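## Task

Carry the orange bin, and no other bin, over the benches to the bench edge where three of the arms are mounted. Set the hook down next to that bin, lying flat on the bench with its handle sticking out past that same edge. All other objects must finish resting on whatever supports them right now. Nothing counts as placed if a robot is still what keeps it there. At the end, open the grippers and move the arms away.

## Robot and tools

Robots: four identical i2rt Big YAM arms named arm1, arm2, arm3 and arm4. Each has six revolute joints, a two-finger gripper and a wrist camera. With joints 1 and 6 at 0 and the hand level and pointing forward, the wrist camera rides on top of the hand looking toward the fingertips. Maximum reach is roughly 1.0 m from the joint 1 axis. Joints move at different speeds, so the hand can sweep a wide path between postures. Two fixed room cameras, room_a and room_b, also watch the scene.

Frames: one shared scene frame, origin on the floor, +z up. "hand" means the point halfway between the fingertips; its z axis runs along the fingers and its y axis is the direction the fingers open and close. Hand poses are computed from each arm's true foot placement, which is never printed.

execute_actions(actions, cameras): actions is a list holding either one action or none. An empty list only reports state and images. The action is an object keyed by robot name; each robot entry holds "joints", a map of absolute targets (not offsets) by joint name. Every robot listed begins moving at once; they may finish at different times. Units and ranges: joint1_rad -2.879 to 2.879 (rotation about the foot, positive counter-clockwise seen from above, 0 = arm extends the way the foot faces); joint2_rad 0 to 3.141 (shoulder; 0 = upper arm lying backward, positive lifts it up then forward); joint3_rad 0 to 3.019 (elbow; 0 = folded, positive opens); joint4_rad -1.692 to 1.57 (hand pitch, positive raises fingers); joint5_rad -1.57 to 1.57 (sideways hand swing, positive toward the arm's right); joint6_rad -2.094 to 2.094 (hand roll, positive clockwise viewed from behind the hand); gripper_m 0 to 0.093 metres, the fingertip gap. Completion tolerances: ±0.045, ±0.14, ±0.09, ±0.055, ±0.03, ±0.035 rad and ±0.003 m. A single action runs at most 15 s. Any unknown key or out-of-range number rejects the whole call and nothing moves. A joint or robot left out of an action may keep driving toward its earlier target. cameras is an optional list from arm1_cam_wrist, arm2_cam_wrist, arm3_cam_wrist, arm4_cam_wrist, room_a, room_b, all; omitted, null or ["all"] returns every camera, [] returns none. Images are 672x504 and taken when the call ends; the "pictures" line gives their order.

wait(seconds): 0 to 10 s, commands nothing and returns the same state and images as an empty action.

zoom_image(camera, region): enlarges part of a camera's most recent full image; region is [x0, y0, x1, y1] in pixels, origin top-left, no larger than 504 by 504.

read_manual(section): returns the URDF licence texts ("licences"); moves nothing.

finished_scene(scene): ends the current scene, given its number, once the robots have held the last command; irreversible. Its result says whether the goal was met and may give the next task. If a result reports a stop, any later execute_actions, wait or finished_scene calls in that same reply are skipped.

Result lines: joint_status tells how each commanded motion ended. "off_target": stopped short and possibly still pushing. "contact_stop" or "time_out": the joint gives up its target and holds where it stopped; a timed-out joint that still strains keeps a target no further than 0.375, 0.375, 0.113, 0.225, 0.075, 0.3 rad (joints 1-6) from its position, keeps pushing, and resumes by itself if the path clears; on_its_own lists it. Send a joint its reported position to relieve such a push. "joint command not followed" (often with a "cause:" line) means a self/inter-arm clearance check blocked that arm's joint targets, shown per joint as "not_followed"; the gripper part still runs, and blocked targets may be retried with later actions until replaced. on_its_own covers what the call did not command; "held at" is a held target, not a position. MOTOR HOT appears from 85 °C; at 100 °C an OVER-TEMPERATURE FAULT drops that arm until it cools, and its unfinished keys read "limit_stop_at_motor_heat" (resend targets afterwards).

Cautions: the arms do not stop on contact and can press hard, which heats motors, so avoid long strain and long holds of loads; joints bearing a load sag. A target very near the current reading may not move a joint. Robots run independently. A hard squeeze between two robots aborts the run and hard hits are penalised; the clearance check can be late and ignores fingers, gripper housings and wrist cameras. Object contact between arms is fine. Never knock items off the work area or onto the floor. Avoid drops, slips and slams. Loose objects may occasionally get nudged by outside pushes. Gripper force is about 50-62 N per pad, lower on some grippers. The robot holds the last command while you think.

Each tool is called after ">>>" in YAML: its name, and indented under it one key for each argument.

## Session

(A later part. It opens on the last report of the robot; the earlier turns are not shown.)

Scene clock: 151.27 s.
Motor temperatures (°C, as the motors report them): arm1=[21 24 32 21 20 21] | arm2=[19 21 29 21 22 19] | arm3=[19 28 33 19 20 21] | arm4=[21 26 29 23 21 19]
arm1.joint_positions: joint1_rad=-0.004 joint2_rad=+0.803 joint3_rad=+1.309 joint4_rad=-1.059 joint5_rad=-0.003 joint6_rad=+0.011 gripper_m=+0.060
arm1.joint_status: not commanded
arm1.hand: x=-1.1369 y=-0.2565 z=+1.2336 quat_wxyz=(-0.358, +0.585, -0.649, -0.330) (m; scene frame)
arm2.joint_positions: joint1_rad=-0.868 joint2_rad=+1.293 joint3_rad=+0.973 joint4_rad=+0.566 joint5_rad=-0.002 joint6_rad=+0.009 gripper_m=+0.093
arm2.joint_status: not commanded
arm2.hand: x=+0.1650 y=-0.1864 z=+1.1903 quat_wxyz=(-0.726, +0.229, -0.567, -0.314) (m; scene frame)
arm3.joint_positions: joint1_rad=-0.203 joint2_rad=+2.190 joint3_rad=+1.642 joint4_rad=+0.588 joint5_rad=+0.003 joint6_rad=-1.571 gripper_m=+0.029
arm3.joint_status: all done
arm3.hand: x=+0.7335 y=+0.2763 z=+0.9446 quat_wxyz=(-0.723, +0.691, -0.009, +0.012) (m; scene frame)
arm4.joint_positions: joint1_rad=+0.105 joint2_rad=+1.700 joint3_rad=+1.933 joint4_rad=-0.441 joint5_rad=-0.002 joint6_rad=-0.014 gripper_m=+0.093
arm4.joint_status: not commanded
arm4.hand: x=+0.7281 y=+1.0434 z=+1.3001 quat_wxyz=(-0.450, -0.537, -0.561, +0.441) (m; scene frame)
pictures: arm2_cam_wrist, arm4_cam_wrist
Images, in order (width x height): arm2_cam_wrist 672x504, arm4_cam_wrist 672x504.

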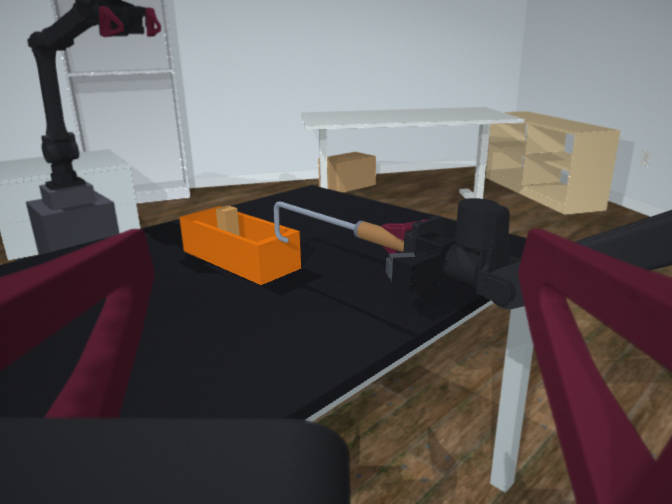

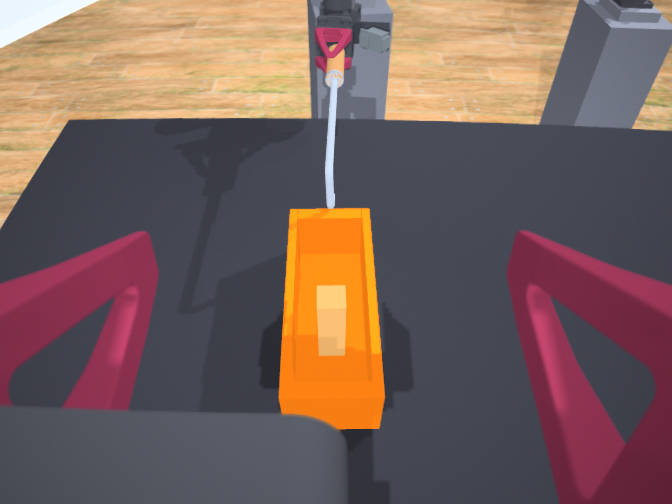

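>>> execute_actions:
  actions:
    - {"arm3":{"joints":{"joint3_rad":2.05,"joint4_rad":0.42}}}
  cameras: []

>>> execute_actions:
  actions:
    - {"arm3":{"joints":{"joint2_rad":2.35}}}
  cameras: ["arm2_cam_wrist"]

>>> execute_actions:
  actions:
    - {"arm3":{"joints":{"joint2_rad":2.30,"joint3_rad":1.80,"joint4_rad":0.52}}}
  cameras: ["arm2_cam_wrist"]

Scene clock: 156.27 s.
Motor temperatures (°C, as the motors report them): arm1=[21 24 32 21 20 21] | arm2=[19 21 29 21 22 19] | arm3=[19 28 32 19 20 21] | arm4=[21 26 29 23 21 19]
arm1.joint_positions: joint1_rad=-0.004 joint2_rad=+0.803 joint3_rad=+1.309 joint4_rad=-1.059 joint5_rad=-0.003 joint6_rad=+0.011 gripper_m=+0.060
arm1.joint_status: not commanded
arm1.hand: x=-1.1369 y=-0.2565 z=+1.2336 quat_wxyz=(-0.358, +0.585, -0.649, -0.330) (m; scene frame)
arm2.joint_positions: joint1_rad=-0.868 joint2_rad=+1.293 joint3_rad=+0.973 joint4_rad=+0.566 joint5_rad=-0.002 joint6_rad=+0.009 gripper_m=+0.093
arm2.joint_status: not commanded
arm2.hand: x=+0.1650 y=-0.1864 z=+1.1903 quat_wxyz=(-0.726, +0.229, -0.567, -0.314) (m; scene frame)
arm3.joint_positions: joint1_rad=-0.203 joint2_rad=+2.199 joint3_rad=+1.977 joint4_rad=+0.398 joint5_rad=+0.003 joint6_rad=-1.571 gripper_m=+0.029
arm3.joint_status: all done
arm3.hand: x=+0.7341 y=+0.3209 z=+1.0907 quat_wxyz=(-0.768, +0.640, -0.008, +0.012) (m; scene frame)
arm4.joint_positions: joint1_rad=+0.105 joint2_rad=+1.700 joint3_rad=+1.933 joint4_rad=-0.441 joint5_rad=-0.002 joint6_rad=-0.014 gripper_m=+0.093
arm4.joint_status: not commanded
arm4.hand: x=+0.7281 y=+1.0434 z=+1.3001 quat_wxyz=(-0.450, -0.537, -0.561, +0.441) (m; scene frame)
pictures: none
No camera images: the call's "cameras" was empty. Leave "cameras" out to get every camera's image.

Scene clock: 157.80 s.
Motor temperatures (°C, as the motors report them): arm1=[21 24 32 21 20 21] | arm2=[19 21 29 21 22 19] | arm3=[19 28 33 19 20 21] | arm4=[21 26 29 23 21 19]
arm1.joint_positions: joint1_rad=-0.004 joint2_rad=+0.803 joint3_rad=+1.309 joint4_rad=-1.059 joint5_rad=-0.003 joint6_rad=+0.011 gripper_m=+0.060
arm1.joint_status: not commanded
arm1.hand: x=-1.1369 y=-0.2565 z=+1.2336 quat_wxyz=(-0.358, +0.585, -0.649, -0.330) (m; scene frame)
arm2.joint_positions: joint1_rad=-0.868 joint2_rad=+1.293 joint3_rad=+0.973 joint4_rad=+0.566 joint5_rad=-0.002 joint6_rad=+0.009 gripper_m=+0.093
arm2.joint_status: not commanded
arm2.hand: x=+0.1650 y=-0.1864 z=+1.1903 quat_wxyz=(-0.726, +0.229, -0.567, -0.314) (m; scene frame)
arm3.joint_positions: joint1_rad=-0.203 joint2_rad=+2.409 joint3_rad=+1.981 joint4_rad=+0.390 joint5_rad=+0.003 joint6_rad=-1.571 gripper_m=+0.029
arm3.joint_status: all done
arm3.hand: x=+0.7356 y=+0.3499 z=+0.8999 quat_wxyz=(-0.695, +0.718, -0.009, +0.012) (m; scene frame)
arm4.joint_positions: joint1_rad=+0.105 joint2_rad=+1.700 joint3_rad=+1.933 joint4_rad=-0.441 joint5_rad=-0.002 joint6_rad=-0.014 gripper_m=+0.093
arm4.joint_status: not commanded
arm4.hand: x=+0.7281 y=+1.0434 z=+1.3001 quat_wxyz=(-0.450, -0.537, -0.561, +0.441) (m; scene frame)
pictures: arm2_cam_wrist
Images, in order (width x height): arm2_cam_wrist 672x504.

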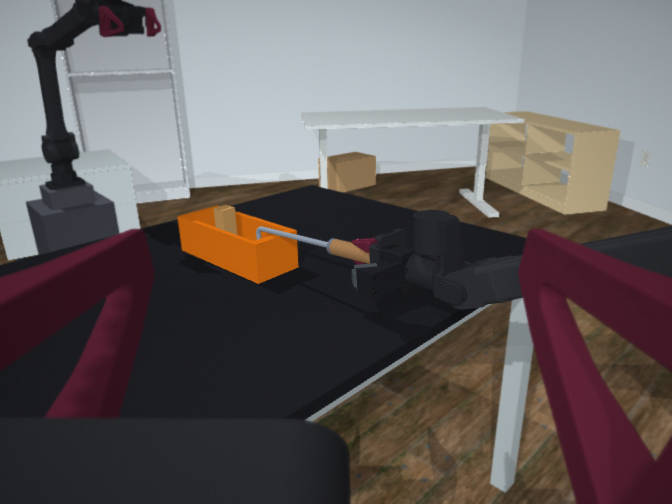

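Scene clock: 158.73 s.
Motor temperatures (°C, as the motors report them): arm1=[21 24 32 21 20 21] | arm2=[19 21 30 21 22 19] | arm3=[19 28 32 19 20 21] | arm4=[21 26 30 23 21 19]
arm1.joint_positions: joint1_rad=-0.004 joint2_rad=+0.803 joint3_rad=+1.309 joint4_rad=-1.059 joint5_rad=-0.003 joint6_rad=+0.011 gripper_m=+0.060
arm1.joint_status: not commanded
arm1.hand: x=-1.1369 y=-0.2565 z=+1.2336 quat_wxyz=(-0.358, +0.585, -0.649, -0.330) (m; scene frame)
arm2.joint_positions: joint1_rad=-0.868 joint2_rad=+1.293 joint3_rad=+0.973 joint4_rad=+0.566 joint5_rad=-0.002 joint6_rad=+0.009 gripper_m=+0.093
arm2.joint_status: not commanded
arm2.hand: x=+0.1650 y=-0.1864 z=+1.1903 quat_wxyz=(-0.726, +0.229, -0.567, -0.314) (m; scene frame)
arm3.joint_positions: joint1_rad=-0.203 joint2_rad=+2.340 joint3_rad=+1.812 joint4_rad=+0.491 joint5_rad=+0.003 joint6_rad=-1.571 gripper_m=+0.029
arm3.joint_status: all done
arm3.hand: x=+0.7348 y=+0.3177 z=+0.8884 quat_wxyz=(-0.696, +0.718, -0.009, +0.012) (m; scene frame)
arm4.joint_positions: joint1_rad=+0.105 joint2_rad=+1.700 joint3_rad=+1.933 joint4_rad=-0.441 joint5_rad=-0.002 joint6_rad=-0.014 gripper_m=+0.093
arm4.joint_status: not commanded
arm4.hand: x=+0.7281 y=+1.0434 z=+1.3001 quat_wxyz=(-0.450, -0.537, -0.561, +0.441) (m; scene frame)
pictures: arm2_cam_wrist
Images, in order (width x height): arm2_cam_wrist 672x504.

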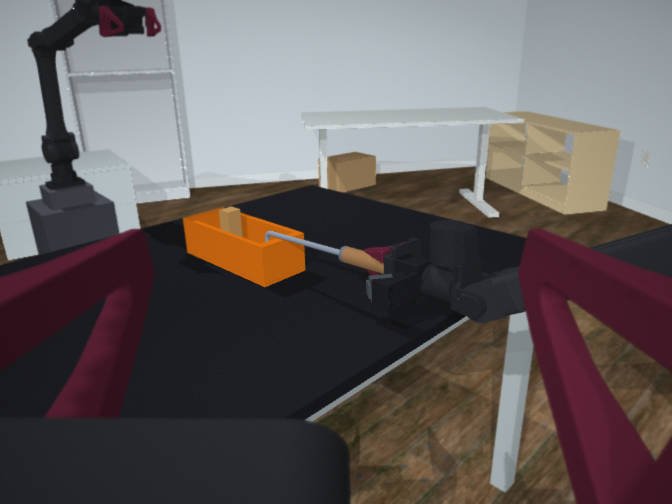

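>>> execute_actions:
  actions:
    - {"arm3":{"joints":{"joint2_rad":2.19,"joint3_rad":1.59,"joint4_rad":0.60}}}
  cameras: []

>>> execute_actions:
  actions:
    - {"arm3":{"joints":{"joint2_rad":2.075,"joint3_rad":1.38,"joint4_rad":0.70}}}
  cameras: ["arm2_cam_wrist"]

>>> execute_actions:
  actions:
    - {"arm3":{"joints":{"joint2_rad":1.96,"joint3_rad":1.17,"joint4_rad":0.795}}}
  cameras: []

>>> execute_actions:
  actions:
    - {"arm3":{"joints":{"joint2_rad":1.85,"joint3_rad":0.98,"joint4_rad":0.875}}}
  cameras: []

>>> execute_actions:
  actions:
    - {"arm3":{"joints":{"joint2_rad":1.75,"joint3_rad":0.81,"joint4_rad":0.945}}}
  cameras: ["arm2_cam_wrist","arm3_cam_wrist","arm4_cam_wrist","room_a"]

Scene clock: 164.53 s.
Motor temperatures (°C, as the motors report them): arm1=[21 24 32 21 20 21] | arm2=[19 20 30 21 22 19] | arm3=[19 29 31 19 20 21] | arm4=[21 26 30 23 21 19]
arm1.joint_positions: joint1_rad=-0.004 joint2_rad=+0.803 joint3_rad=+1.309 joint4_rad=-1.059 joint5_rad=-0.003 joint6_rad=+0.011 gripper_m=+0.060
arm1.joint_status: not commanded
arm1.hand: x=-1.1369 y=-0.2565 z=+1.2336 quat_wxyz=(-0.358, +0.585, -0.649, -0.330) (m; scene frame)
arm2.joint_positions: joint1_rad=-0.868 joint2_rad=+1.293 joint3_rad=+0.973 joint4_rad=+0.566 joint5_rad=-0.002 joint6_rad=+0.009 gripper_m=+0.093
arm2.joint_status: not commanded
arm2.hand: x=+0.1650 y=-0.1864 z=+1.1903 quat_wxyz=(-0.726, +0.229, -0.567, -0.314) (m; scene frame)
arm3.joint_positions: joint1_rad=-0.203 joint2_rad=+2.223 joint3_rad=+1.602 joint4_rad=+0.569 joint5_rad=+0.003 joint6_rad=-1.571 gripper_m=+0.029
arm3.joint_status: all done
arm3.hand: x=+0.7335 y=+0.2699 z=+0.8902 quat_wxyz=(-0.691, +0.723, -0.009, +0.011) (m; scene frame)
arm4.joint_positions: joint1_rad=+0.105 joint2_rad=+1.700 joint3_rad=+1.933 joint4_rad=-0.441 joint5_rad=-0.002 joint6_rad=-0.014 gripper_m=+0.093
arm4.joint_status: not commanded
arm4.hand: x=+0.7281 y=+1.0434 z=+1.3001 quat_wxyz=(-0.450, -0.537, -0.561, +0.441) (m; scene frame)
pictures: none
No camera images: the call's "cameras" was empty. Leave "cameras" out to get every camera's image.

Scene clock: 165.40 s.
Motor temperatures (°C, as the motors report them): arm1=[21 24 32 21 20 21] | arm2=[19 20 30 21 22 19] | arm3=[19 29 30 19 20 21] | arm4=[21 26 30 23 21 19]
arm1.joint_positions: joint1_rad=-0.004 joint2_rad=+0.803 joint3_rad=+1.309 joint4_rad=-1.059 joint5_rad=-0.003 joint6_rad=+0.011 gripper_m=+0.060
arm1.joint_status: not commanded
arm1.hand: x=-1.1369 y=-0.2565 z=+1.2336 quat_wxyz=(-0.358, +0.585, -0.649, -0.330) (m; scene frame)
arm2.joint_positions: joint1_rad=-0.868 joint2_rad=+1.293 joint3_rad=+0.973 joint4_rad=+0.566 joint5_rad=-0.002 joint6_rad=+0.009 gripper_m=+0.093
arm2.joint_status: not commanded
arm2.hand: x=+0.1650 y=-0.1864 z=+1.1903 quat_wxyz=(-0.726, +0.229, -0.567, -0.314) (m; scene frame)
arm3.joint_positions: joint1_rad=-0.203 joint2_rad=+2.109 joint3_rad=+1.390 joint4_rad=+0.664 joint5_rad=+0.003 joint6_rad=-1.571 gripper_m=+0.029
arm3.joint_status: all done
arm3.hand: x=+0.7321 y=+0.2151 z=+0.8899 quat_wxyz=(-0.689, +0.724, -0.009, +0.011) (m; scene frame)
arm4.joint_positions: joint1_rad=+0.105 joint2_rad=+1.700 joint3_rad=+1.933 joint4_rad=-0.441 joint5_rad=-0.002 joint6_rad=-0.014 gripper_m=+0.093
arm4.joint_status: not commanded
arm4.hand: x=+0.7281 y=+1.0434 z=+1.3001 quat_wxyz=(-0.450, -0.537, -0.561, +0.441) (m; scene frame)
pictures: arm2_cam_wrist
Images, in order (width x height): arm2_cam_wrist 672x504.

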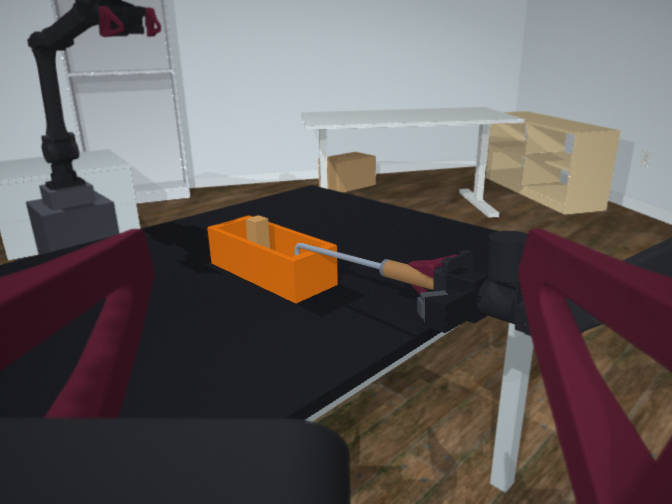

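Scene clock: 166.27 s.
Motor temperatures (°C, as the motors report them): arm1=[21 24 32 21 20 21] | arm2=[19 20 30 21 22 19] | arm3=[19 29 30 19 20 21] | arm4=[21 26 30 23 21 19]
arm1.joint_positions: joint1_rad=-0.004 joint2_rad=+0.803 joint3_rad=+1.309 joint4_rad=-1.059 joint5_rad=-0.003 joint6_rad=+0.011 gripper_m=+0.060
arm1.joint_status: not commanded
arm1.hand: x=-1.1369 y=-0.2565 z=+1.2336 quat_wxyz=(-0.358, +0.585, -0.649, -0.330) (m; scene frame)
arm2.joint_positions: joint1_rad=-0.868 joint2_rad=+1.293 joint3_rad=+0.973 joint4_rad=+0.566 joint5_rad=-0.002 joint6_rad=+0.009 gripper_m=+0.093
arm2.joint_status: not commanded
arm2.hand: x=+0.1650 y=-0.1864 z=+1.1903 quat_wxyz=(-0.726, +0.229, -0.567, -0.314) (m; scene frame)
arm3.joint_positions: joint1_rad=-0.203 joint2_rad=+1.993 joint3_rad=+1.178 joint4_rad=+0.756 joint5_rad=+0.003 joint6_rad=-1.571 gripper_m=+0.029
arm3.joint_status: all done
arm3.hand: x=+0.7306 y=+0.1544 z=+0.8894 quat_wxyz=(-0.688, +0.726, -0.009, +0.011) (m; scene frame)
arm4.joint_positions: joint1_rad=+0.105 joint2_rad=+1.700 joint3_rad=+1.933 joint4_rad=-0.441 joint5_rad=-0.002 joint6_rad=-0.014 gripper_m=+0.093
arm4.joint_status: not commanded
arm4.hand: x=+0.7281 y=+1.0434 z=+1.3001 quat_wxyz=(-0.450, -0.537, -0.561, +0.441) (m; scene frame)
pictures: none
No camera images: the call's "cameras" was empty. Leave "cameras" out to get every camera's image.

Scene clock: 167.10 s.
Motor temperatures (°C, as the motors report them): arm1=[21 24 32 21 20 21] | arm2=[19 20 30 21 22 19] | arm3=[19 29 30 19 20 21] | arm4=[21 26 30 23 21 19]
arm1.joint_positions: joint1_rad=-0.004 joint2_rad=+0.803 joint3_rad=+1.309 joint4_rad=-1.059 joint5_rad=-0.003 joint6_rad=+0.011 gripper_m=+0.060
arm1.joint_status: not commanded
arm1.hand: x=-1.1369 y=-0.2565 z=+1.2336 quat_wxyz=(-0.358, +0.585, -0.649, -0.330) (m; scene frame)
arm2.joint_positions: joint1_rad=-0.868 joint2_rad=+1.293 joint3_rad=+0.973 joint4_rad=+0.566 joint5_rad=-0.002 joint6_rad=+0.009 gripper_m=+0.093
arm2.joint_status: not commanded
arm2.hand: x=+0.1650 y=-0.1864 z=+1.1903 quat_wxyz=(-0.726, +0.229, -0.567, -0.314) (m; scene frame)
arm3.joint_positions: joint1_rad=-0.203 joint2_rad=+1.881 joint3_rad=+0.985 joint4_rad=+0.832 joint5_rad=+0.003 joint6_rad=-1.571 gripper_m=+0.029
arm3.joint_status: all done
arm3.hand: x=+0.7290 y=+0.0941 z=+0.8893 quat_wxyz=(-0.686, +0.728, -0.009, +0.011) (m; scene frame)
arm4.joint_positions: joint1_rad=+0.105 joint2_rad=+1.700 joint3_rad=+1.933 joint4_rad=-0.441 joint5_rad=-0.002 joint6_rad=-0.014 gripper_m=+0.093
arm4.joint_status: not commanded
arm4.hand: x=+0.7281 y=+1.0434 z=+1.3001 quat_wxyz=(-0.450, -0.537, -0.561, +0.441) (m; scene frame)
pictures: none
No camera images: the call's "cameras" was empty. Leave "cameras" out to get every camera's image.

Scene clock: 167.90 s.
Motor temperatures (°C, as the motors report them): arm1=[21 24 32 21 20 21] | arm2=[19 20 30 21 22 19] | arm3=[19 29 30 19 20 21] | arm4=[21 26 30 23 21 19]
arm1.joint_positions: joint1_rad=-0.004 joint2_rad=+0.803 joint3_rad=+1.309 joint4_rad=-1.059 joint5_rad=-0.003 joint6_rad=+0.011 gripper_m=+0.060
arm1.joint_status: not commanded
arm1.hand: x=-1.1369 y=-0.2565 z=+1.2336 quat_wxyz=(-0.358, +0.585, -0.649, -0.330) (m; scene frame)
arm2.joint_positions: joint1_rad=-0.868 joint2_rad=+1.293 joint3_rad=+0.973 joint4_rad=+0.566 joint5_rad=-0.002 joint6_rad=+0.009 gripper_m=+0.093
arm2.joint_status: not commanded
arm2.hand: x=+0.1650 y=-0.1864 z=+1.1903 quat_wxyz=(-0.726, +0.229, -0.567, -0.314) (m; scene frame)
arm3.joint_positions: joint1_rad=-0.203 joint2_rad=+1.780 joint3_rad=+0.813 joint4_rad=+0.899 joint5_rad=+0.003 joint6_rad=-1.571 gripper_m=+0.029
arm3.joint_status: all done
arm3.hand: x=+0.7276 y=+0.0370 z=+0.8889 quat_wxyz=(-0.685, +0.729, -0.009, +0.011) (m; scene frame)
arm4.joint_positions: joint1_rad=+0.105 joint2_rad=+1.700 joint3_rad=+1.933 joint4_rad=-0.441 joint5_rad=-0.002 joint6_rad=-0.014 gripper_m=+0.093
arm4.joint_status: not commanded
arm4.hand: x=+0.7281 y=+1.0434 z=+1.3001 quat_wxyz=(-0.450, -0.537, -0.561, +0.441) (m; scene frame)
pictures: arm2_cam_wrist, arm3_cam_wrist, arm4_cam_wrist, room_a
Images, in order (width x height): arm2_cam_wrist 672x504, arm3_cam_wrist 672x504, arm4_cam_wrist 672x504, room_a 672x504.

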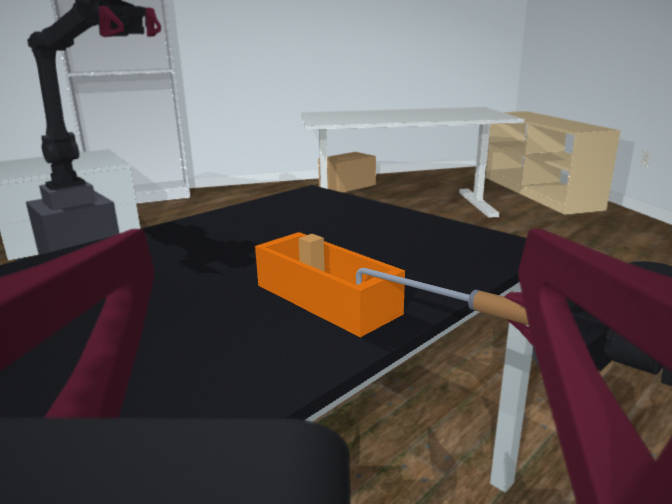

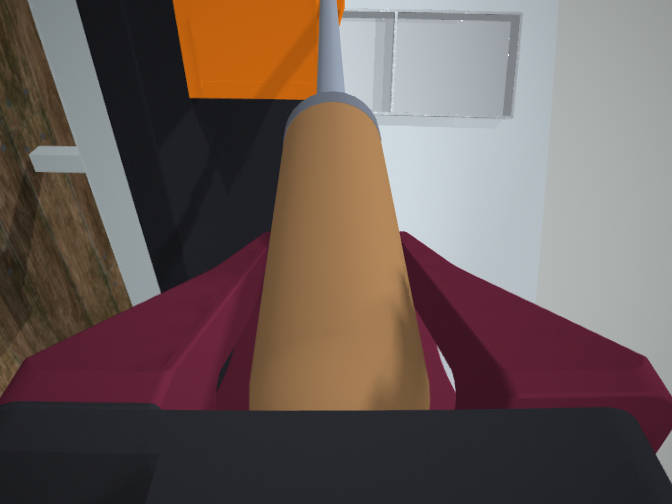

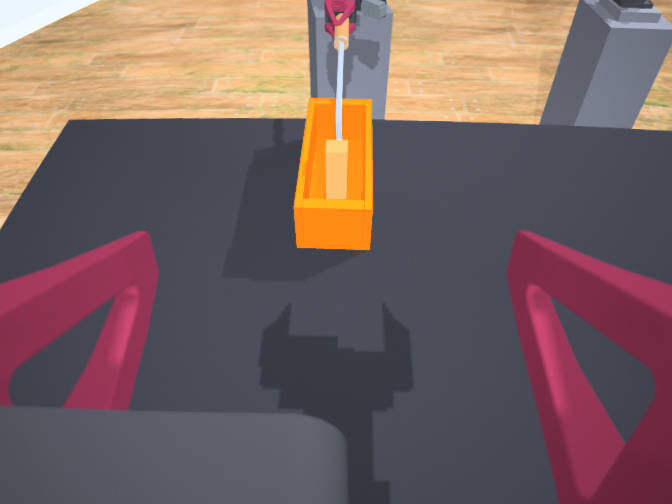

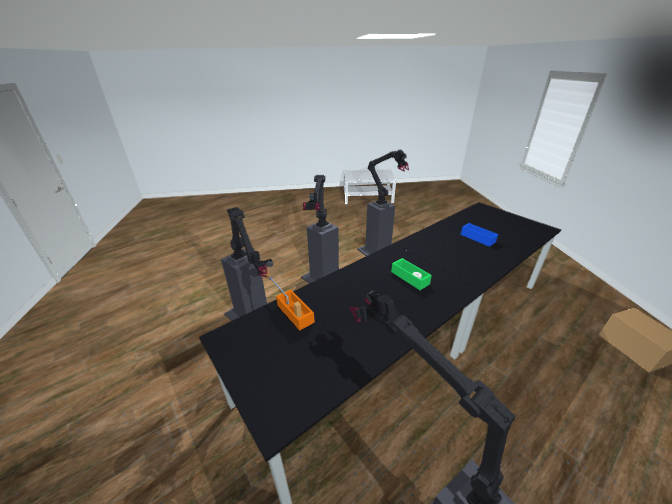

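>>> execute_actions:
  actions:
    - {"arm3":{"joints":{"joint2_rad":1.665,"joint3_rad":0.68,"joint4_rad":0.99}}}
  cameras: ["arm2_cam_wrist","arm3_cam_wrist"]

>>> zoom_image:
  camera: "arm2_cam_wrist"
  region: [300, 260, 520, 420]

Scene clock: 172.73 s.
Motor temperatures (°C, as the motors report them): arm1=[21 24 32 21 20 21] | arm2=[19 20 31 21 22 19] | arm3=[19 28 29 19 20 21] | arm4=[21 26 30 23 21 19]
arm1.joint_positions: joint1_rad=-0.004 joint2_rad=+0.803 joint3_rad=+1.309 joint4_rad=-1.059 joint5_rad=-0.003 joint6_rad=+0.011 gripper_m=+0.060
arm1.joint_status: not commanded
arm1.hand: x=-1.1369 y=-0.2565 z=+1.2336 quat_wxyz=(-0.358, +0.585, -0.649, -0.330) (m; scene frame)
arm2.joint_positions: joint1_rad=-0.868 joint2_rad=+1.293 joint3_rad=+0.973 joint4_rad=+0.566 joint5_rad=-0.002 joint6_rad=+0.009 gripper_m=+0.093
arm2.joint_status: not commanded
arm2.hand: x=+0.1650 y=-0.1864 z=+1.1903 quat_wxyz=(-0.726, +0.229, -0.567, -0.314) (m; scene frame)
arm3.joint_positions: joint1_rad=-0.203 joint2_rad=+1.694 joint3_rad=+0.680 joint4_rad=+0.942 joint5_rad=+0.003 joint6_rad=-1.571 gripper_m=+0.029
arm3.joint_status: all done
arm3.hand: x=+0.7264 y=-0.0091 z=+0.8889 quat_wxyz=(-0.683, +0.730, -0.009, +0.011) (m; scene frame)
arm4.joint_positions: joint1_rad=+0.105 joint2_rad=+1.700 joint3_rad=+1.933 joint4_rad=-0.441 joint5_rad=-0.002 joint6_rad=-0.014 gripper_m=+0.093
arm4.joint_status: not commanded
arm4.hand: x=+0.7281 y=+1.0434 z=+1.3001 quat_wxyz=(-0.450, -0.537, -0.561, +0.441) (m; scene frame)
pictures: arm2_cam_wrist, arm3_cam_wrist
Images, in order (width x height): arm2_cam_wrist 672x504, arm3_cam_wrist 672x504.

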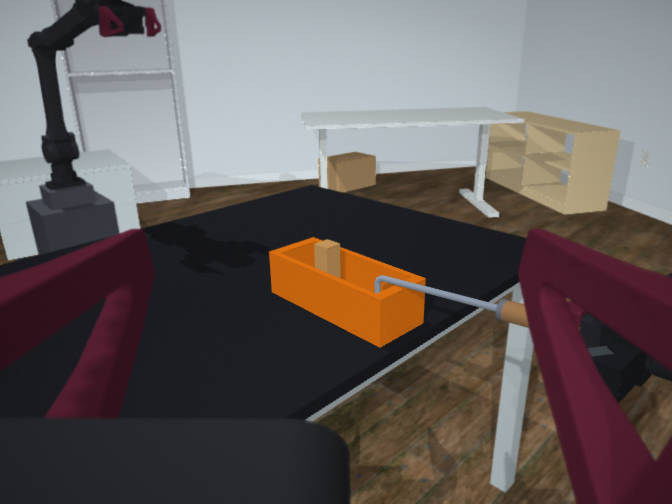

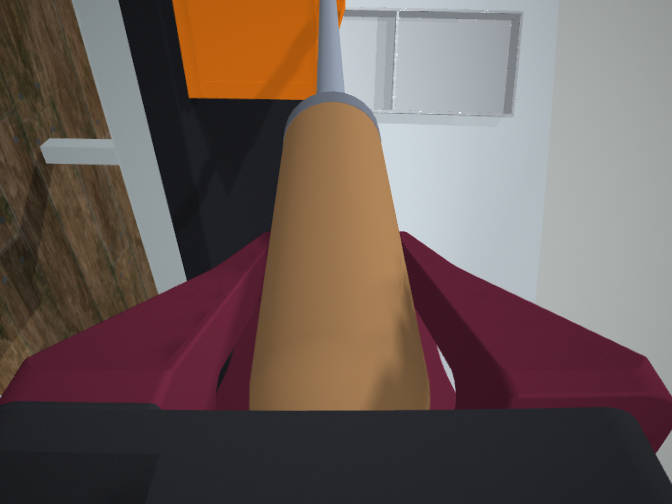

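Region (300, 260, 520, 420) of arm2_cam_wrist's 672x504 image, scaled by 2.291, with more detail than that image has; it fills the top 367 rows of this view, and the rest is white.

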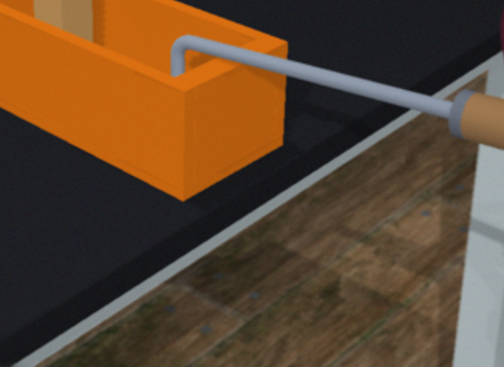

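>>> execute_actions:
  actions:
    - {"arm3":{"joints":{"joint3_rad":1.05}}}
  cameras: []

>>> execute_actions:
  actions:
    - {"arm3":{"joints":{"joint1_rad":-0.01,"joint2_rad":1.85,"joint3_rad":1.33,"joint4_rad":0.86}}}
  cameras: []

>>> execute_actions:
  actions:
    - {"arm3":{"joints":{"joint2_rad":2.04,"joint6_rad":0}}}
  cameras: ["arm2_cam_wrist","arm3_cam_wrist","arm4_cam_wrist"]

Scene clock: 178.17 s.
Motor temperatures (°C, as the motors report them): arm1=[21 24 32 21 20 21] | arm2=[19 20 31 21 22 19] | arm3=[19 27 28 19 20 21] | arm4=[21 26 30 23 21 19]
arm1.joint_positions: joint1_rad=-0.004 joint2_rad=+0.803 joint3_rad=+1.309 joint4_rad=-1.059 joint5_rad=-0.003 joint6_rad=+0.011 gripper_m=+0.060
arm1.joint_status: not commanded
arm1.hand: x=-1.1369 y=-0.2565 z=+1.2336 quat_wxyz=(-0.358, +0.585, -0.649, -0.330) (m; scene frame)
arm2.joint_positions: joint1_rad=-0.868 joint2_rad=+1.293 joint3_rad=+0.973 joint4_rad=+0.566 joint5_rad=-0.002 joint6_rad=+0.009 gripper_m=+0.093
arm2.joint_status: not commanded
arm2.hand: x=+0.1650 y=-0.1864 z=+1.1903 quat_wxyz=(-0.726, +0.229, -0.567, -0.314) (m; scene frame)
arm3.joint_positions: joint1_rad=-0.203 joint2_rad=+1.693 joint3_rad=+1.000 joint4_rad=+0.942 joint5_rad=+0.003 joint6_rad=-1.571 gripper_m=+0.029
arm3.joint_status: all done
arm3.hand: x=+0.7278 y=+0.0750 z=+1.0478 quat_wxyz=(-0.791, +0.612, -0.007, +0.012) (m; scene frame)
arm4.joint_positions: joint1_rad=+0.105 joint2_rad=+1.700 joint3_rad=+1.933 joint4_rad=-0.441 joint5_rad=-0.002 joint6_rad=-0.014 gripper_m=+0.093
arm4.joint_status: not commanded
arm4.hand: x=+0.7281 y=+1.0434 z=+1.3001 quat_wxyz=(-0.450, -0.537, -0.561, +0.441) (m; scene frame)
pictures: none
No camera images: the call's "cameras" was empty. Leave "cameras" out to get every camera's image.

Scene clock: 180.37 s.
Motor temperatures (°C, as the motors report them): arm1=[21 24 32 21 20 21] | arm2=[19 20 31 21 22 19] | arm3=[19 27 30 19 20 21] | arm4=[21 26 30 23 21 19]
arm1.joint_positions: joint1_rad=-0.004 joint2_rad=+0.803 joint3_rad=+1.309 joint4_rad=-1.059 joint5_rad=-0.003 joint6_rad=+0.011 gripper_m=+0.060
arm1.joint_status: not commanded
arm1.hand: x=-1.1369 y=-0.2565 z=+1.2336 quat_wxyz=(-0.358, +0.585, -0.649, -0.330) (m; scene frame)
arm2.joint_positions: joint1_rad=-0.868 joint2_rad=+1.293 joint3_rad=+0.973 joint4_rad=+0.566 joint5_rad=-0.002 joint6_rad=+0.009 gripper_m=+0.093
arm2.joint_status: not commanded
arm2.hand: x=+0.1650 y=-0.1864 z=+1.1903 quat_wxyz=(-0.726, +0.229, -0.567, -0.314) (m; scene frame)
arm3.joint_positions: joint1_rad=-0.015 joint2_rad=+1.888 joint3_rad=+1.238 joint4_rad=+0.835 joint5_rad=+0.001 joint6_rad=-1.571 gripper_m=+0.029
arm3.joint_status: joint3_rad time_out (moved +0.238 of +0.330); the others done
arm3.on_its_own: joint3_rad reads +1.238 and still pushes toward +1.330 since a time_out
arm3.hand: x=+0.5894 y=+0.1482 z=+1.0168 quat_wxyz=(-0.769, +0.634, +0.053, -0.060) (m; scene frame)
arm4.joint_positions: joint1_rad=+0.105 joint2_rad=+1.700 joint3_rad=+1.933 joint4_rad=-0.441 joint5_rad=-0.002 joint6_rad=-0.014 gripper_m=+0.093
arm4.joint_status: not commanded
arm4.hand: x=+0.7281 y=+1.0434 z=+1.3001 quat_wxyz=(-0.450, -0.537, -0.561, +0.441) (m; scene frame)
pictures: none
No camera images: the call's "cameras" was empty. Leave "cameras" out to get every camera's image.

not run: a stop came earlier in this reply.

>>> execute_actions:
  actions:
    - {"arm3":{"joints":{"joint2_rad":2.03,"joint6_rad":0}}}
  cameras: ["arm2_cam_wrist","arm3_cam_wrist","arm4_cam_wrist"]

Scene clock: 184.63 s.
Motor temperatures (°C, as the motors report them): arm1=[21 24 32 21 20 21] | arm2=[19 20 31 21 22 19] | arm3=[19 27 31 19 20 21] | arm4=[21 27 30 23 21 19]
arm1.joint_positions: joint1_rad=-0.004 joint2_rad=+0.803 joint3_rad=+1.309 joint4_rad=-1.059 joint5_rad=-0.003 joint6_rad=+0.011 gripper_m=+0.060
arm1.joint_status: not commanded
arm1.hand: x=-1.1369 y=-0.2565 z=+1.2336 quat_wxyz=(-0.358, +0.585, -0.649, -0.330) (m; scene frame)
arm2.joint_positions: joint1_rad=-0.868 joint2_rad=+1.293 joint3_rad=+0.973 joint4_rad=+0.566 joint5_rad=-0.002 joint6_rad=+0.009 gripper_m=+0.093
arm2.joint_status: not commanded
arm2.hand: x=+0.1650 y=-0.1864 z=+1.1903 quat_wxyz=(-0.726, +0.229, -0.567, -0.314) (m; scene frame)
arm3.joint_positions: joint1_rad=-0.014 joint2_rad=+2.080 joint3_rad=+1.265 joint4_rad=+0.826 joint5_rad=+0.004 joint6_rad=-0.014 gripper_m=+0.029
arm3.joint_status: all done
arm3.hand: x=+0.5855 y=+0.1717 z=+0.8860 quat_wxyz=(-0.467, +0.538, -0.450, -0.538) (m; scene frame)
arm4.joint_positions: joint1_rad=+0.105 joint2_rad=+1.700 joint3_rad=+1.933 joint4_rad=-0.441 joint5_rad=-0.002 joint6_rad=-0.014 gripper_m=+0.093
arm4.joint_status: not commanded
arm4.hand: x=+0.7281 y=+1.0434 z=+1.3001 quat_wxyz=(-0.450, -0.537, -0.561, +0.441) (m; scene frame)
pictures: arm2_cam_wrist, arm3_cam_wrist, arm4_cam_wrist
Images, in order (width x height): arm2_cam_wrist 672x504, arm3_cam_wrist 672x504, arm4_cam_wrist 672x504.

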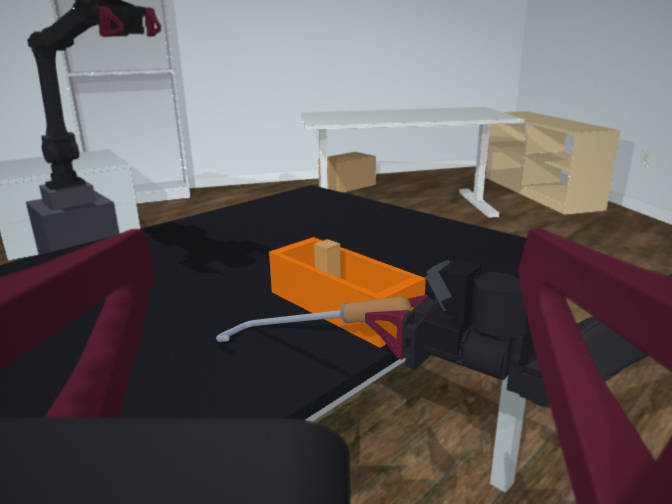

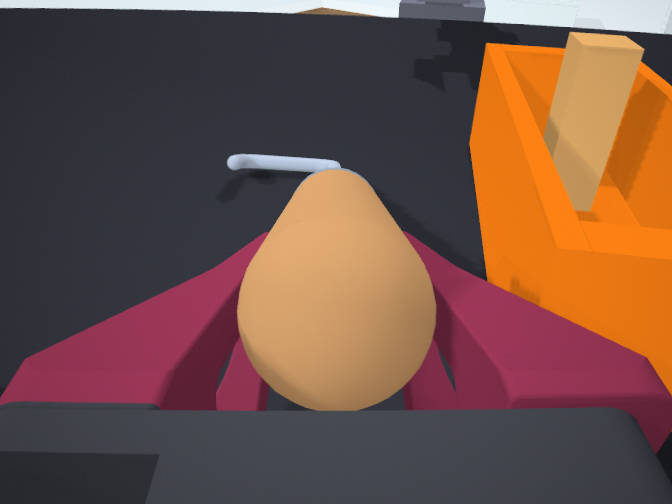

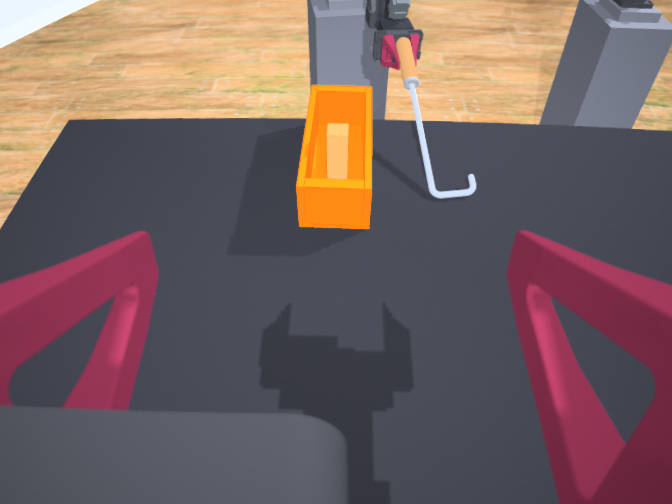

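Lower with q2 by ~0.125.

>>> execute_actions:
  actions:
    - {"arm3":{"joints":{"joint2_rad":2.165}}}
  cameras: ["arm2_cam_wrist","arm3_cam_wrist"]

Scene clock: 187.13 s.
Motor temperatures (°C, as the motors report them): arm1=[21 24 32 21 20 21] | arm2=[19 20 31 21 22 19] | arm3=[19 27 31 19 20 21] | arm4=[21 27 30 23 21 19]
arm1.joint_positions: joint1_rad=-0.004 joint2_rad=+0.803 joint3_rad=+1.309 joint4_rad=-1.059 joint5_rad=-0.003 joint6_rad=+0.011 gripper_m=+0.060
arm1.joint_status: not commanded
arm1.hand: x=-1.1369 y=-0.2565 z=+1.2336 quat_wxyz=(-0.358, +0.585, -0.649, -0.330) (m; scene frame)
arm2.joint_positions: joint1_rad=-0.868 joint2_rad=+1.293 joint3_rad=+0.973 joint4_rad=+0.566 joint5_rad=-0.002 joint6_rad=+0.009 gripper_m=+0.093
arm2.joint_status: not commanded
arm2.hand: x=+0.1650 y=-0.1864 z=+1.1903 quat_wxyz=(-0.726, +0.229, -0.567, -0.314) (m; scene frame)
arm3.joint_positions: joint1_rad=-0.014 joint2_rad=+2.150 joint3_rad=+1.278 joint4_rad=+0.835 joint5_rad=+0.004 joint6_rad=-0.009 gripper_m=+0.029
arm3.joint_status: all done
arm3.hand: x=+0.5851 y=+0.1756 z=+0.8419 quat_wxyz=(-0.455, +0.550, -0.462, -0.526) (m; scene frame)
arm4.joint_positions: joint1_rad=+0.105 joint2_rad=+1.700 joint3_rad=+1.933 joint4_rad=-0.441 joint5_rad=-0.002 joint6_rad=-0.014 gripper_m=+0.093
arm4.joint_status: not commanded
arm4.hand: x=+0.7281 y=+1.0434 z=+1.3001 quat_wxyz=(-0.450, -0.537, -0.561, +0.441) (m; scene frame)
pictures: arm2_cam_wrist, arm3_cam_wrist
Images, in order (width x height): arm2_cam_wrist 672x504, arm3_cam_wrist 672x504.

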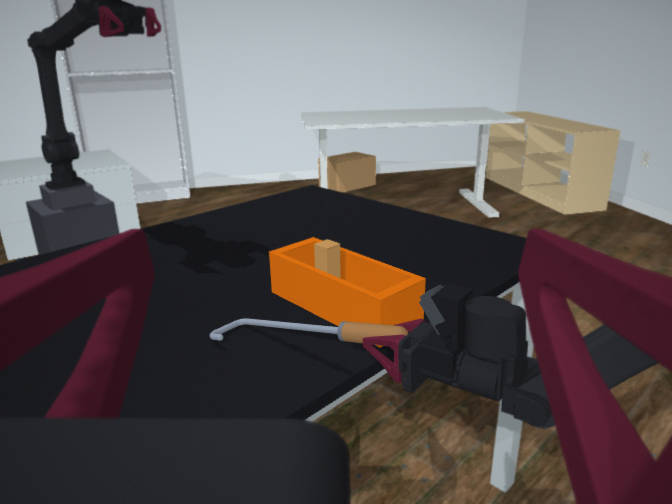

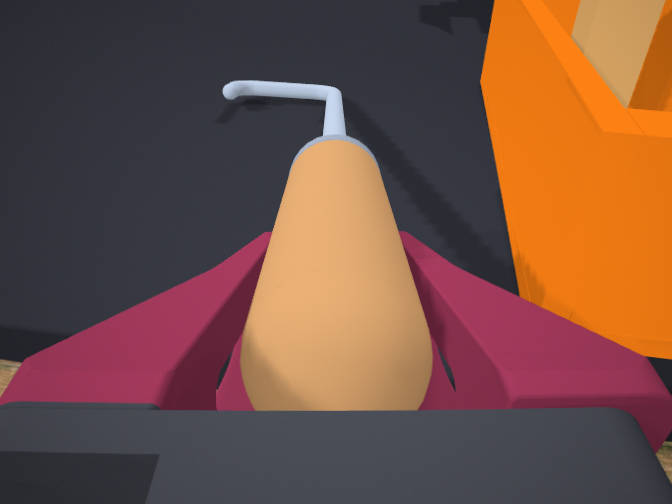

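>>> execute_actions:
  actions:
    - {"arm3":{"joints":{"joint2_rad":2.245,"joint3_rad":1.28}}}
  cameras: ["arm2_cam_wrist","arm3_cam_wrist"]

Scene clock: 189.47 s.
Motor temperatures (°C, as the motors report them): arm1=[21 24 32 21 20 21] | arm2=[19 20 31 21 22 19] | arm3=[19 27 31 19 20 21] | arm4=[21 27 30 23 21 19]
arm1.joint_positions: joint1_rad=-0.004 joint2_rad=+0.803 joint3_rad=+1.309 joint4_rad=-1.059 joint5_rad=-0.003 joint6_rad=+0.011 gripper_m=+0.060
arm1.joint_status: not commanded
arm1.hand: x=-1.1369 y=-0.2565 z=+1.2336 quat_wxyz=(-0.358, +0.585, -0.649, -0.330) (m; scene frame)
arm2.joint_positions: joint1_rad=-0.868 joint2_rad=+1.293 joint3_rad=+0.973 joint4_rad=+0.566 joint5_rad=-0.002 joint6_rad=+0.009 gripper_m=+0.093
arm2.joint_status: not commanded
arm2.hand: x=+0.1650 y=-0.1864 z=+1.1903 quat_wxyz=(-0.726, +0.229, -0.567, -0.314) (m; scene frame)
arm3.joint_positions: joint1_rad=-0.014 joint2_rad=+2.235 joint3_rad=+1.278 joint4_rad=+0.851 joint5_rad=+0.003 joint6_rad=-0.009 gripper_m=+0.029
arm3.joint_status: all done
arm3.hand: x=+0.5859 y=+0.1718 z=+0.7817 quat_wxyz=(-0.438, +0.568, -0.477, -0.507) (m; scene frame)
arm4.joint_positions: joint1_rad=+0.105 joint2_rad=+1.700 joint3_rad=+1.933 joint4_rad=-0.441 joint5_rad=-0.002 joint6_rad=-0.014 gripper_m=+0.093
arm4.joint_status: not commanded
arm4.hand: x=+0.7281 y=+1.0434 z=+1.3001 quat_wxyz=(-0.450, -0.537, -0.561, +0.441) (m; scene frame)
pictures: arm2_cam_wrist, arm3_cam_wrist
Images, in order (width x height): arm2_cam_wrist 672x504, arm3_cam_wrist 672x504.

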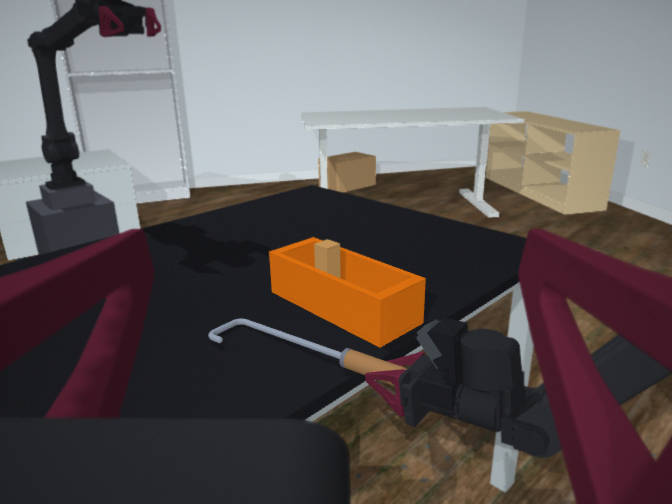

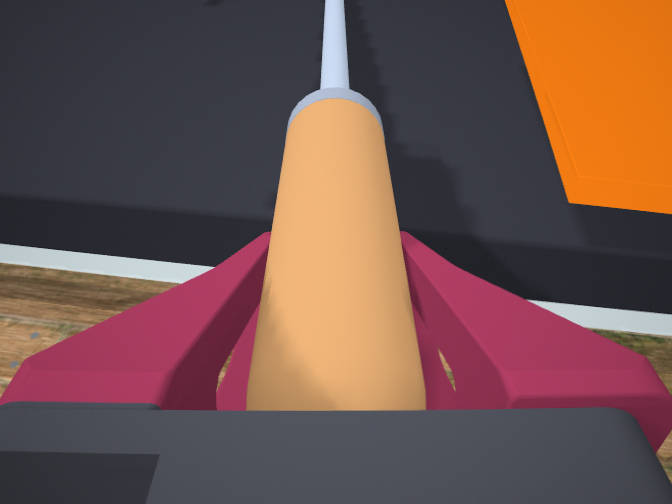

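>>> execute_actions:
  actions:
    - {"arm3":{"joints":{"gripper_m":0.07}}}
  cameras: ["arm3_cam_wrist"]

>>> execute_actions:
  actions:
    - {"arm3":{"joints":{"joint2_rad":1.6,"joint3_rad":0.7}},"arm4":{"joints":{"joint2_rad":1.4,"joint3_rad":1.6}}}
  cameras: ["arm2_cam_wrist","arm3_cam_wrist","room_a"]

Scene clock: 192.20 s.
Motor temperatures (°C, as the motors report them): arm1=[21 24 32 21 20 21] | arm2=[19 20 31 21 22 19] | arm3=[19 27 30 19 20 21] | arm4=[21 27 30 23 21 19]
arm1.joint_positions: joint1_rad=-0.004 joint2_rad=+0.803 joint3_rad=+1.309 joint4_rad=-1.059 joint5_rad=-0.003 joint6_rad=+0.011 gripper_m=+0.060
arm1.joint_status: not commanded
arm1.hand: x=-1.1369 y=-0.2565 z=+1.2336 quat_wxyz=(-0.358, +0.585, -0.649, -0.330) (m; scene frame)
arm2.joint_positions: joint1_rad=-0.868 joint2_rad=+1.293 joint3_rad=+0.973 joint4_rad=+0.566 joint5_rad=-0.002 joint6_rad=+0.009 gripper_m=+0.093
arm2.joint_status: not commanded
arm2.hand: x=+0.1650 y=-0.1864 z=+1.1903 quat_wxyz=(-0.726, +0.229, -0.567, -0.314) (m; scene frame)
arm3.joint_positions: joint1_rad=-0.014 joint2_rad=+2.235 joint3_rad=+1.278 joint4_rad=+0.851 joint5_rad=+0.003 joint6_rad=-0.009 gripper_m=+0.070
arm3.joint_status: all done
arm3.hand: x=+0.5859 y=+0.1718 z=+0.7817 quat_wxyz=(-0.438, +0.568, -0.477, -0.507) (m; scene frame)
arm4.joint_positions: joint1_rad=+0.105 joint2_rad=+1.700 joint3_rad=+1.933 joint4_rad=-0.441 joint5_rad=-0.002 joint6_rad=-0.014 gripper_m=+0.093
arm4.joint_status: not commanded
arm4.hand: x=+0.7281 y=+1.0434 z=+1.3001 quat_wxyz=(-0.450, -0.537, -0.561, +0.441) (m; scene frame)
pictures: arm3_cam_wrist
Images, in order (width x height): arm3_cam_wrist 672x504.

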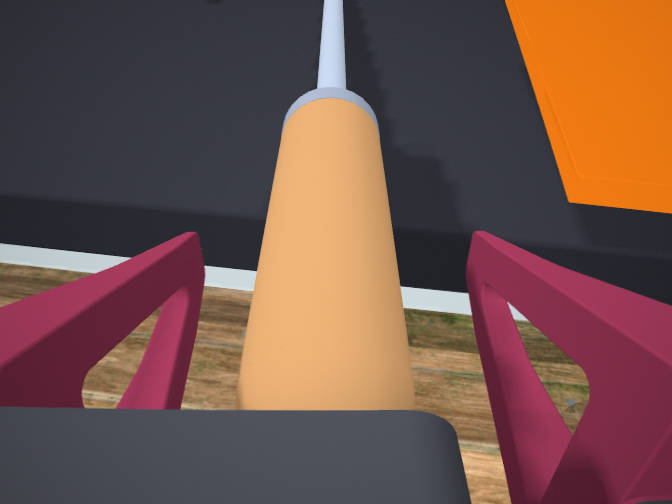

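Scene clock: 193.60 s.
Motor temperatures (°C, as the motors report them): arm1=[21 24 32 21 20 21] | arm2=[19 20 31 21 22 19] | arm3=[19 27 30 19 20 21] | arm4=[21 26 30 23 21 19]
arm1.joint_positions: joint1_rad=-0.004 joint2_rad=+0.803 joint3_rad=+1.309 joint4_rad=-1.059 joint5_rad=-0.003 joint6_rad=+0.011 gripper_m=+0.060
arm1.joint_status: not commanded
arm1.hand: x=-1.1369 y=-0.2565 z=+1.2336 quat_wxyz=(-0.358, +0.585, -0.649, -0.330) (m; scene frame)
arm2.joint_positions: joint1_rad=-0.868 joint2_rad=+1.293 joint3_rad=+0.973 joint4_rad=+0.566 joint5_rad=-0.002 joint6_rad=+0.009 gripper_m=+0.093
arm2.joint_status: not commanded
arm2.hand: x=+0.1650 y=-0.1864 z=+1.1903 quat_wxyz=(-0.726, +0.229, -0.567, -0.314) (m; scene frame)
arm3.joint_positions: joint1_rad=-0.014 joint2_rad=+1.600 joint3_rad=+0.710 joint4_rad=+0.851 joint5_rad=+0.003 joint6_rad=-0.009 gripper_m=+0.070
arm3.joint_status: all done
arm3.hand: x=+0.6155 y=-0.0126 z=+0.9332 quat_wxyz=(-0.454, +0.551, -0.462, -0.526) (m; scene frame)
arm4.joint_positions: joint1_rad=+0.105 joint2_rad=+1.386 joint3_rad=+1.601 joint4_rad=-0.445 joint5_rad=-0.002 joint6_rad=-0.014 gripper_m=+0.093
arm4.joint_status: all done
arm4.hand: x=+0.7246 y=+1.1619 z=+1.3058 quat_wxyz=(-0.444, -0.542, -0.566, +0.435) (m; scene frame)
pictures: arm2_cam_wrist, arm3_cam_wrist, room_a
Images, in order (width x height): arm2_cam_wrist 672x504, arm3_cam_wrist 672x504, room_a 672x504.

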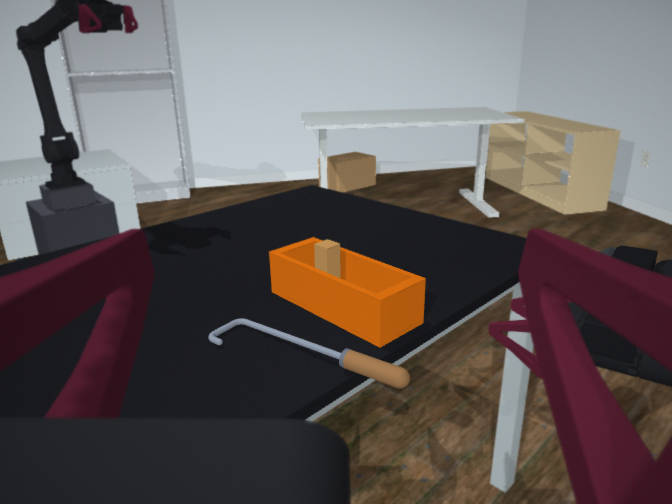

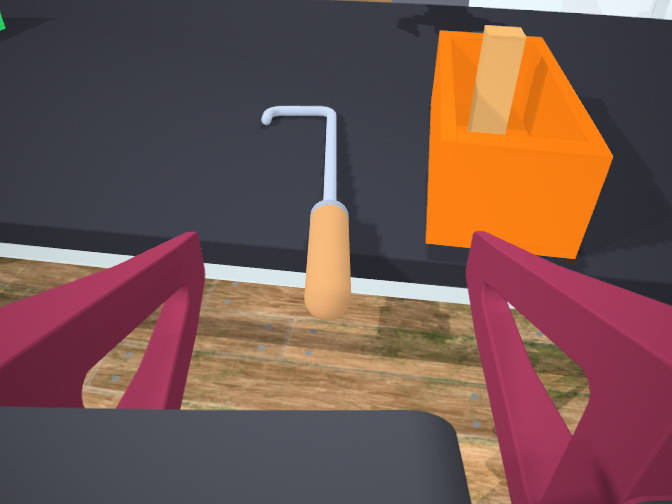

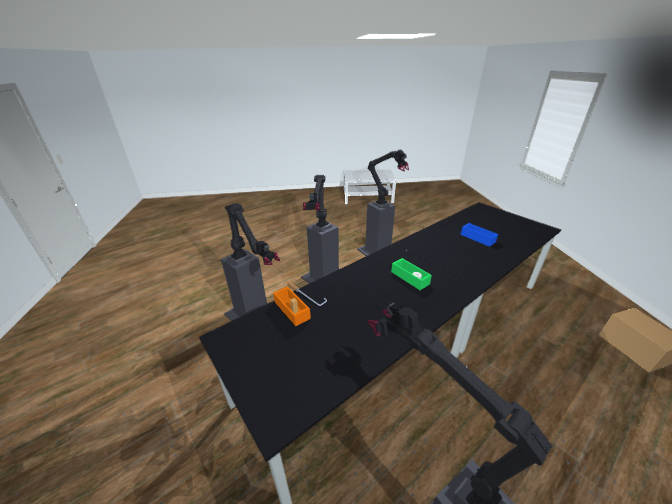

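>>> finished_scene:
  scene: 1

The scene is finished: the task was done.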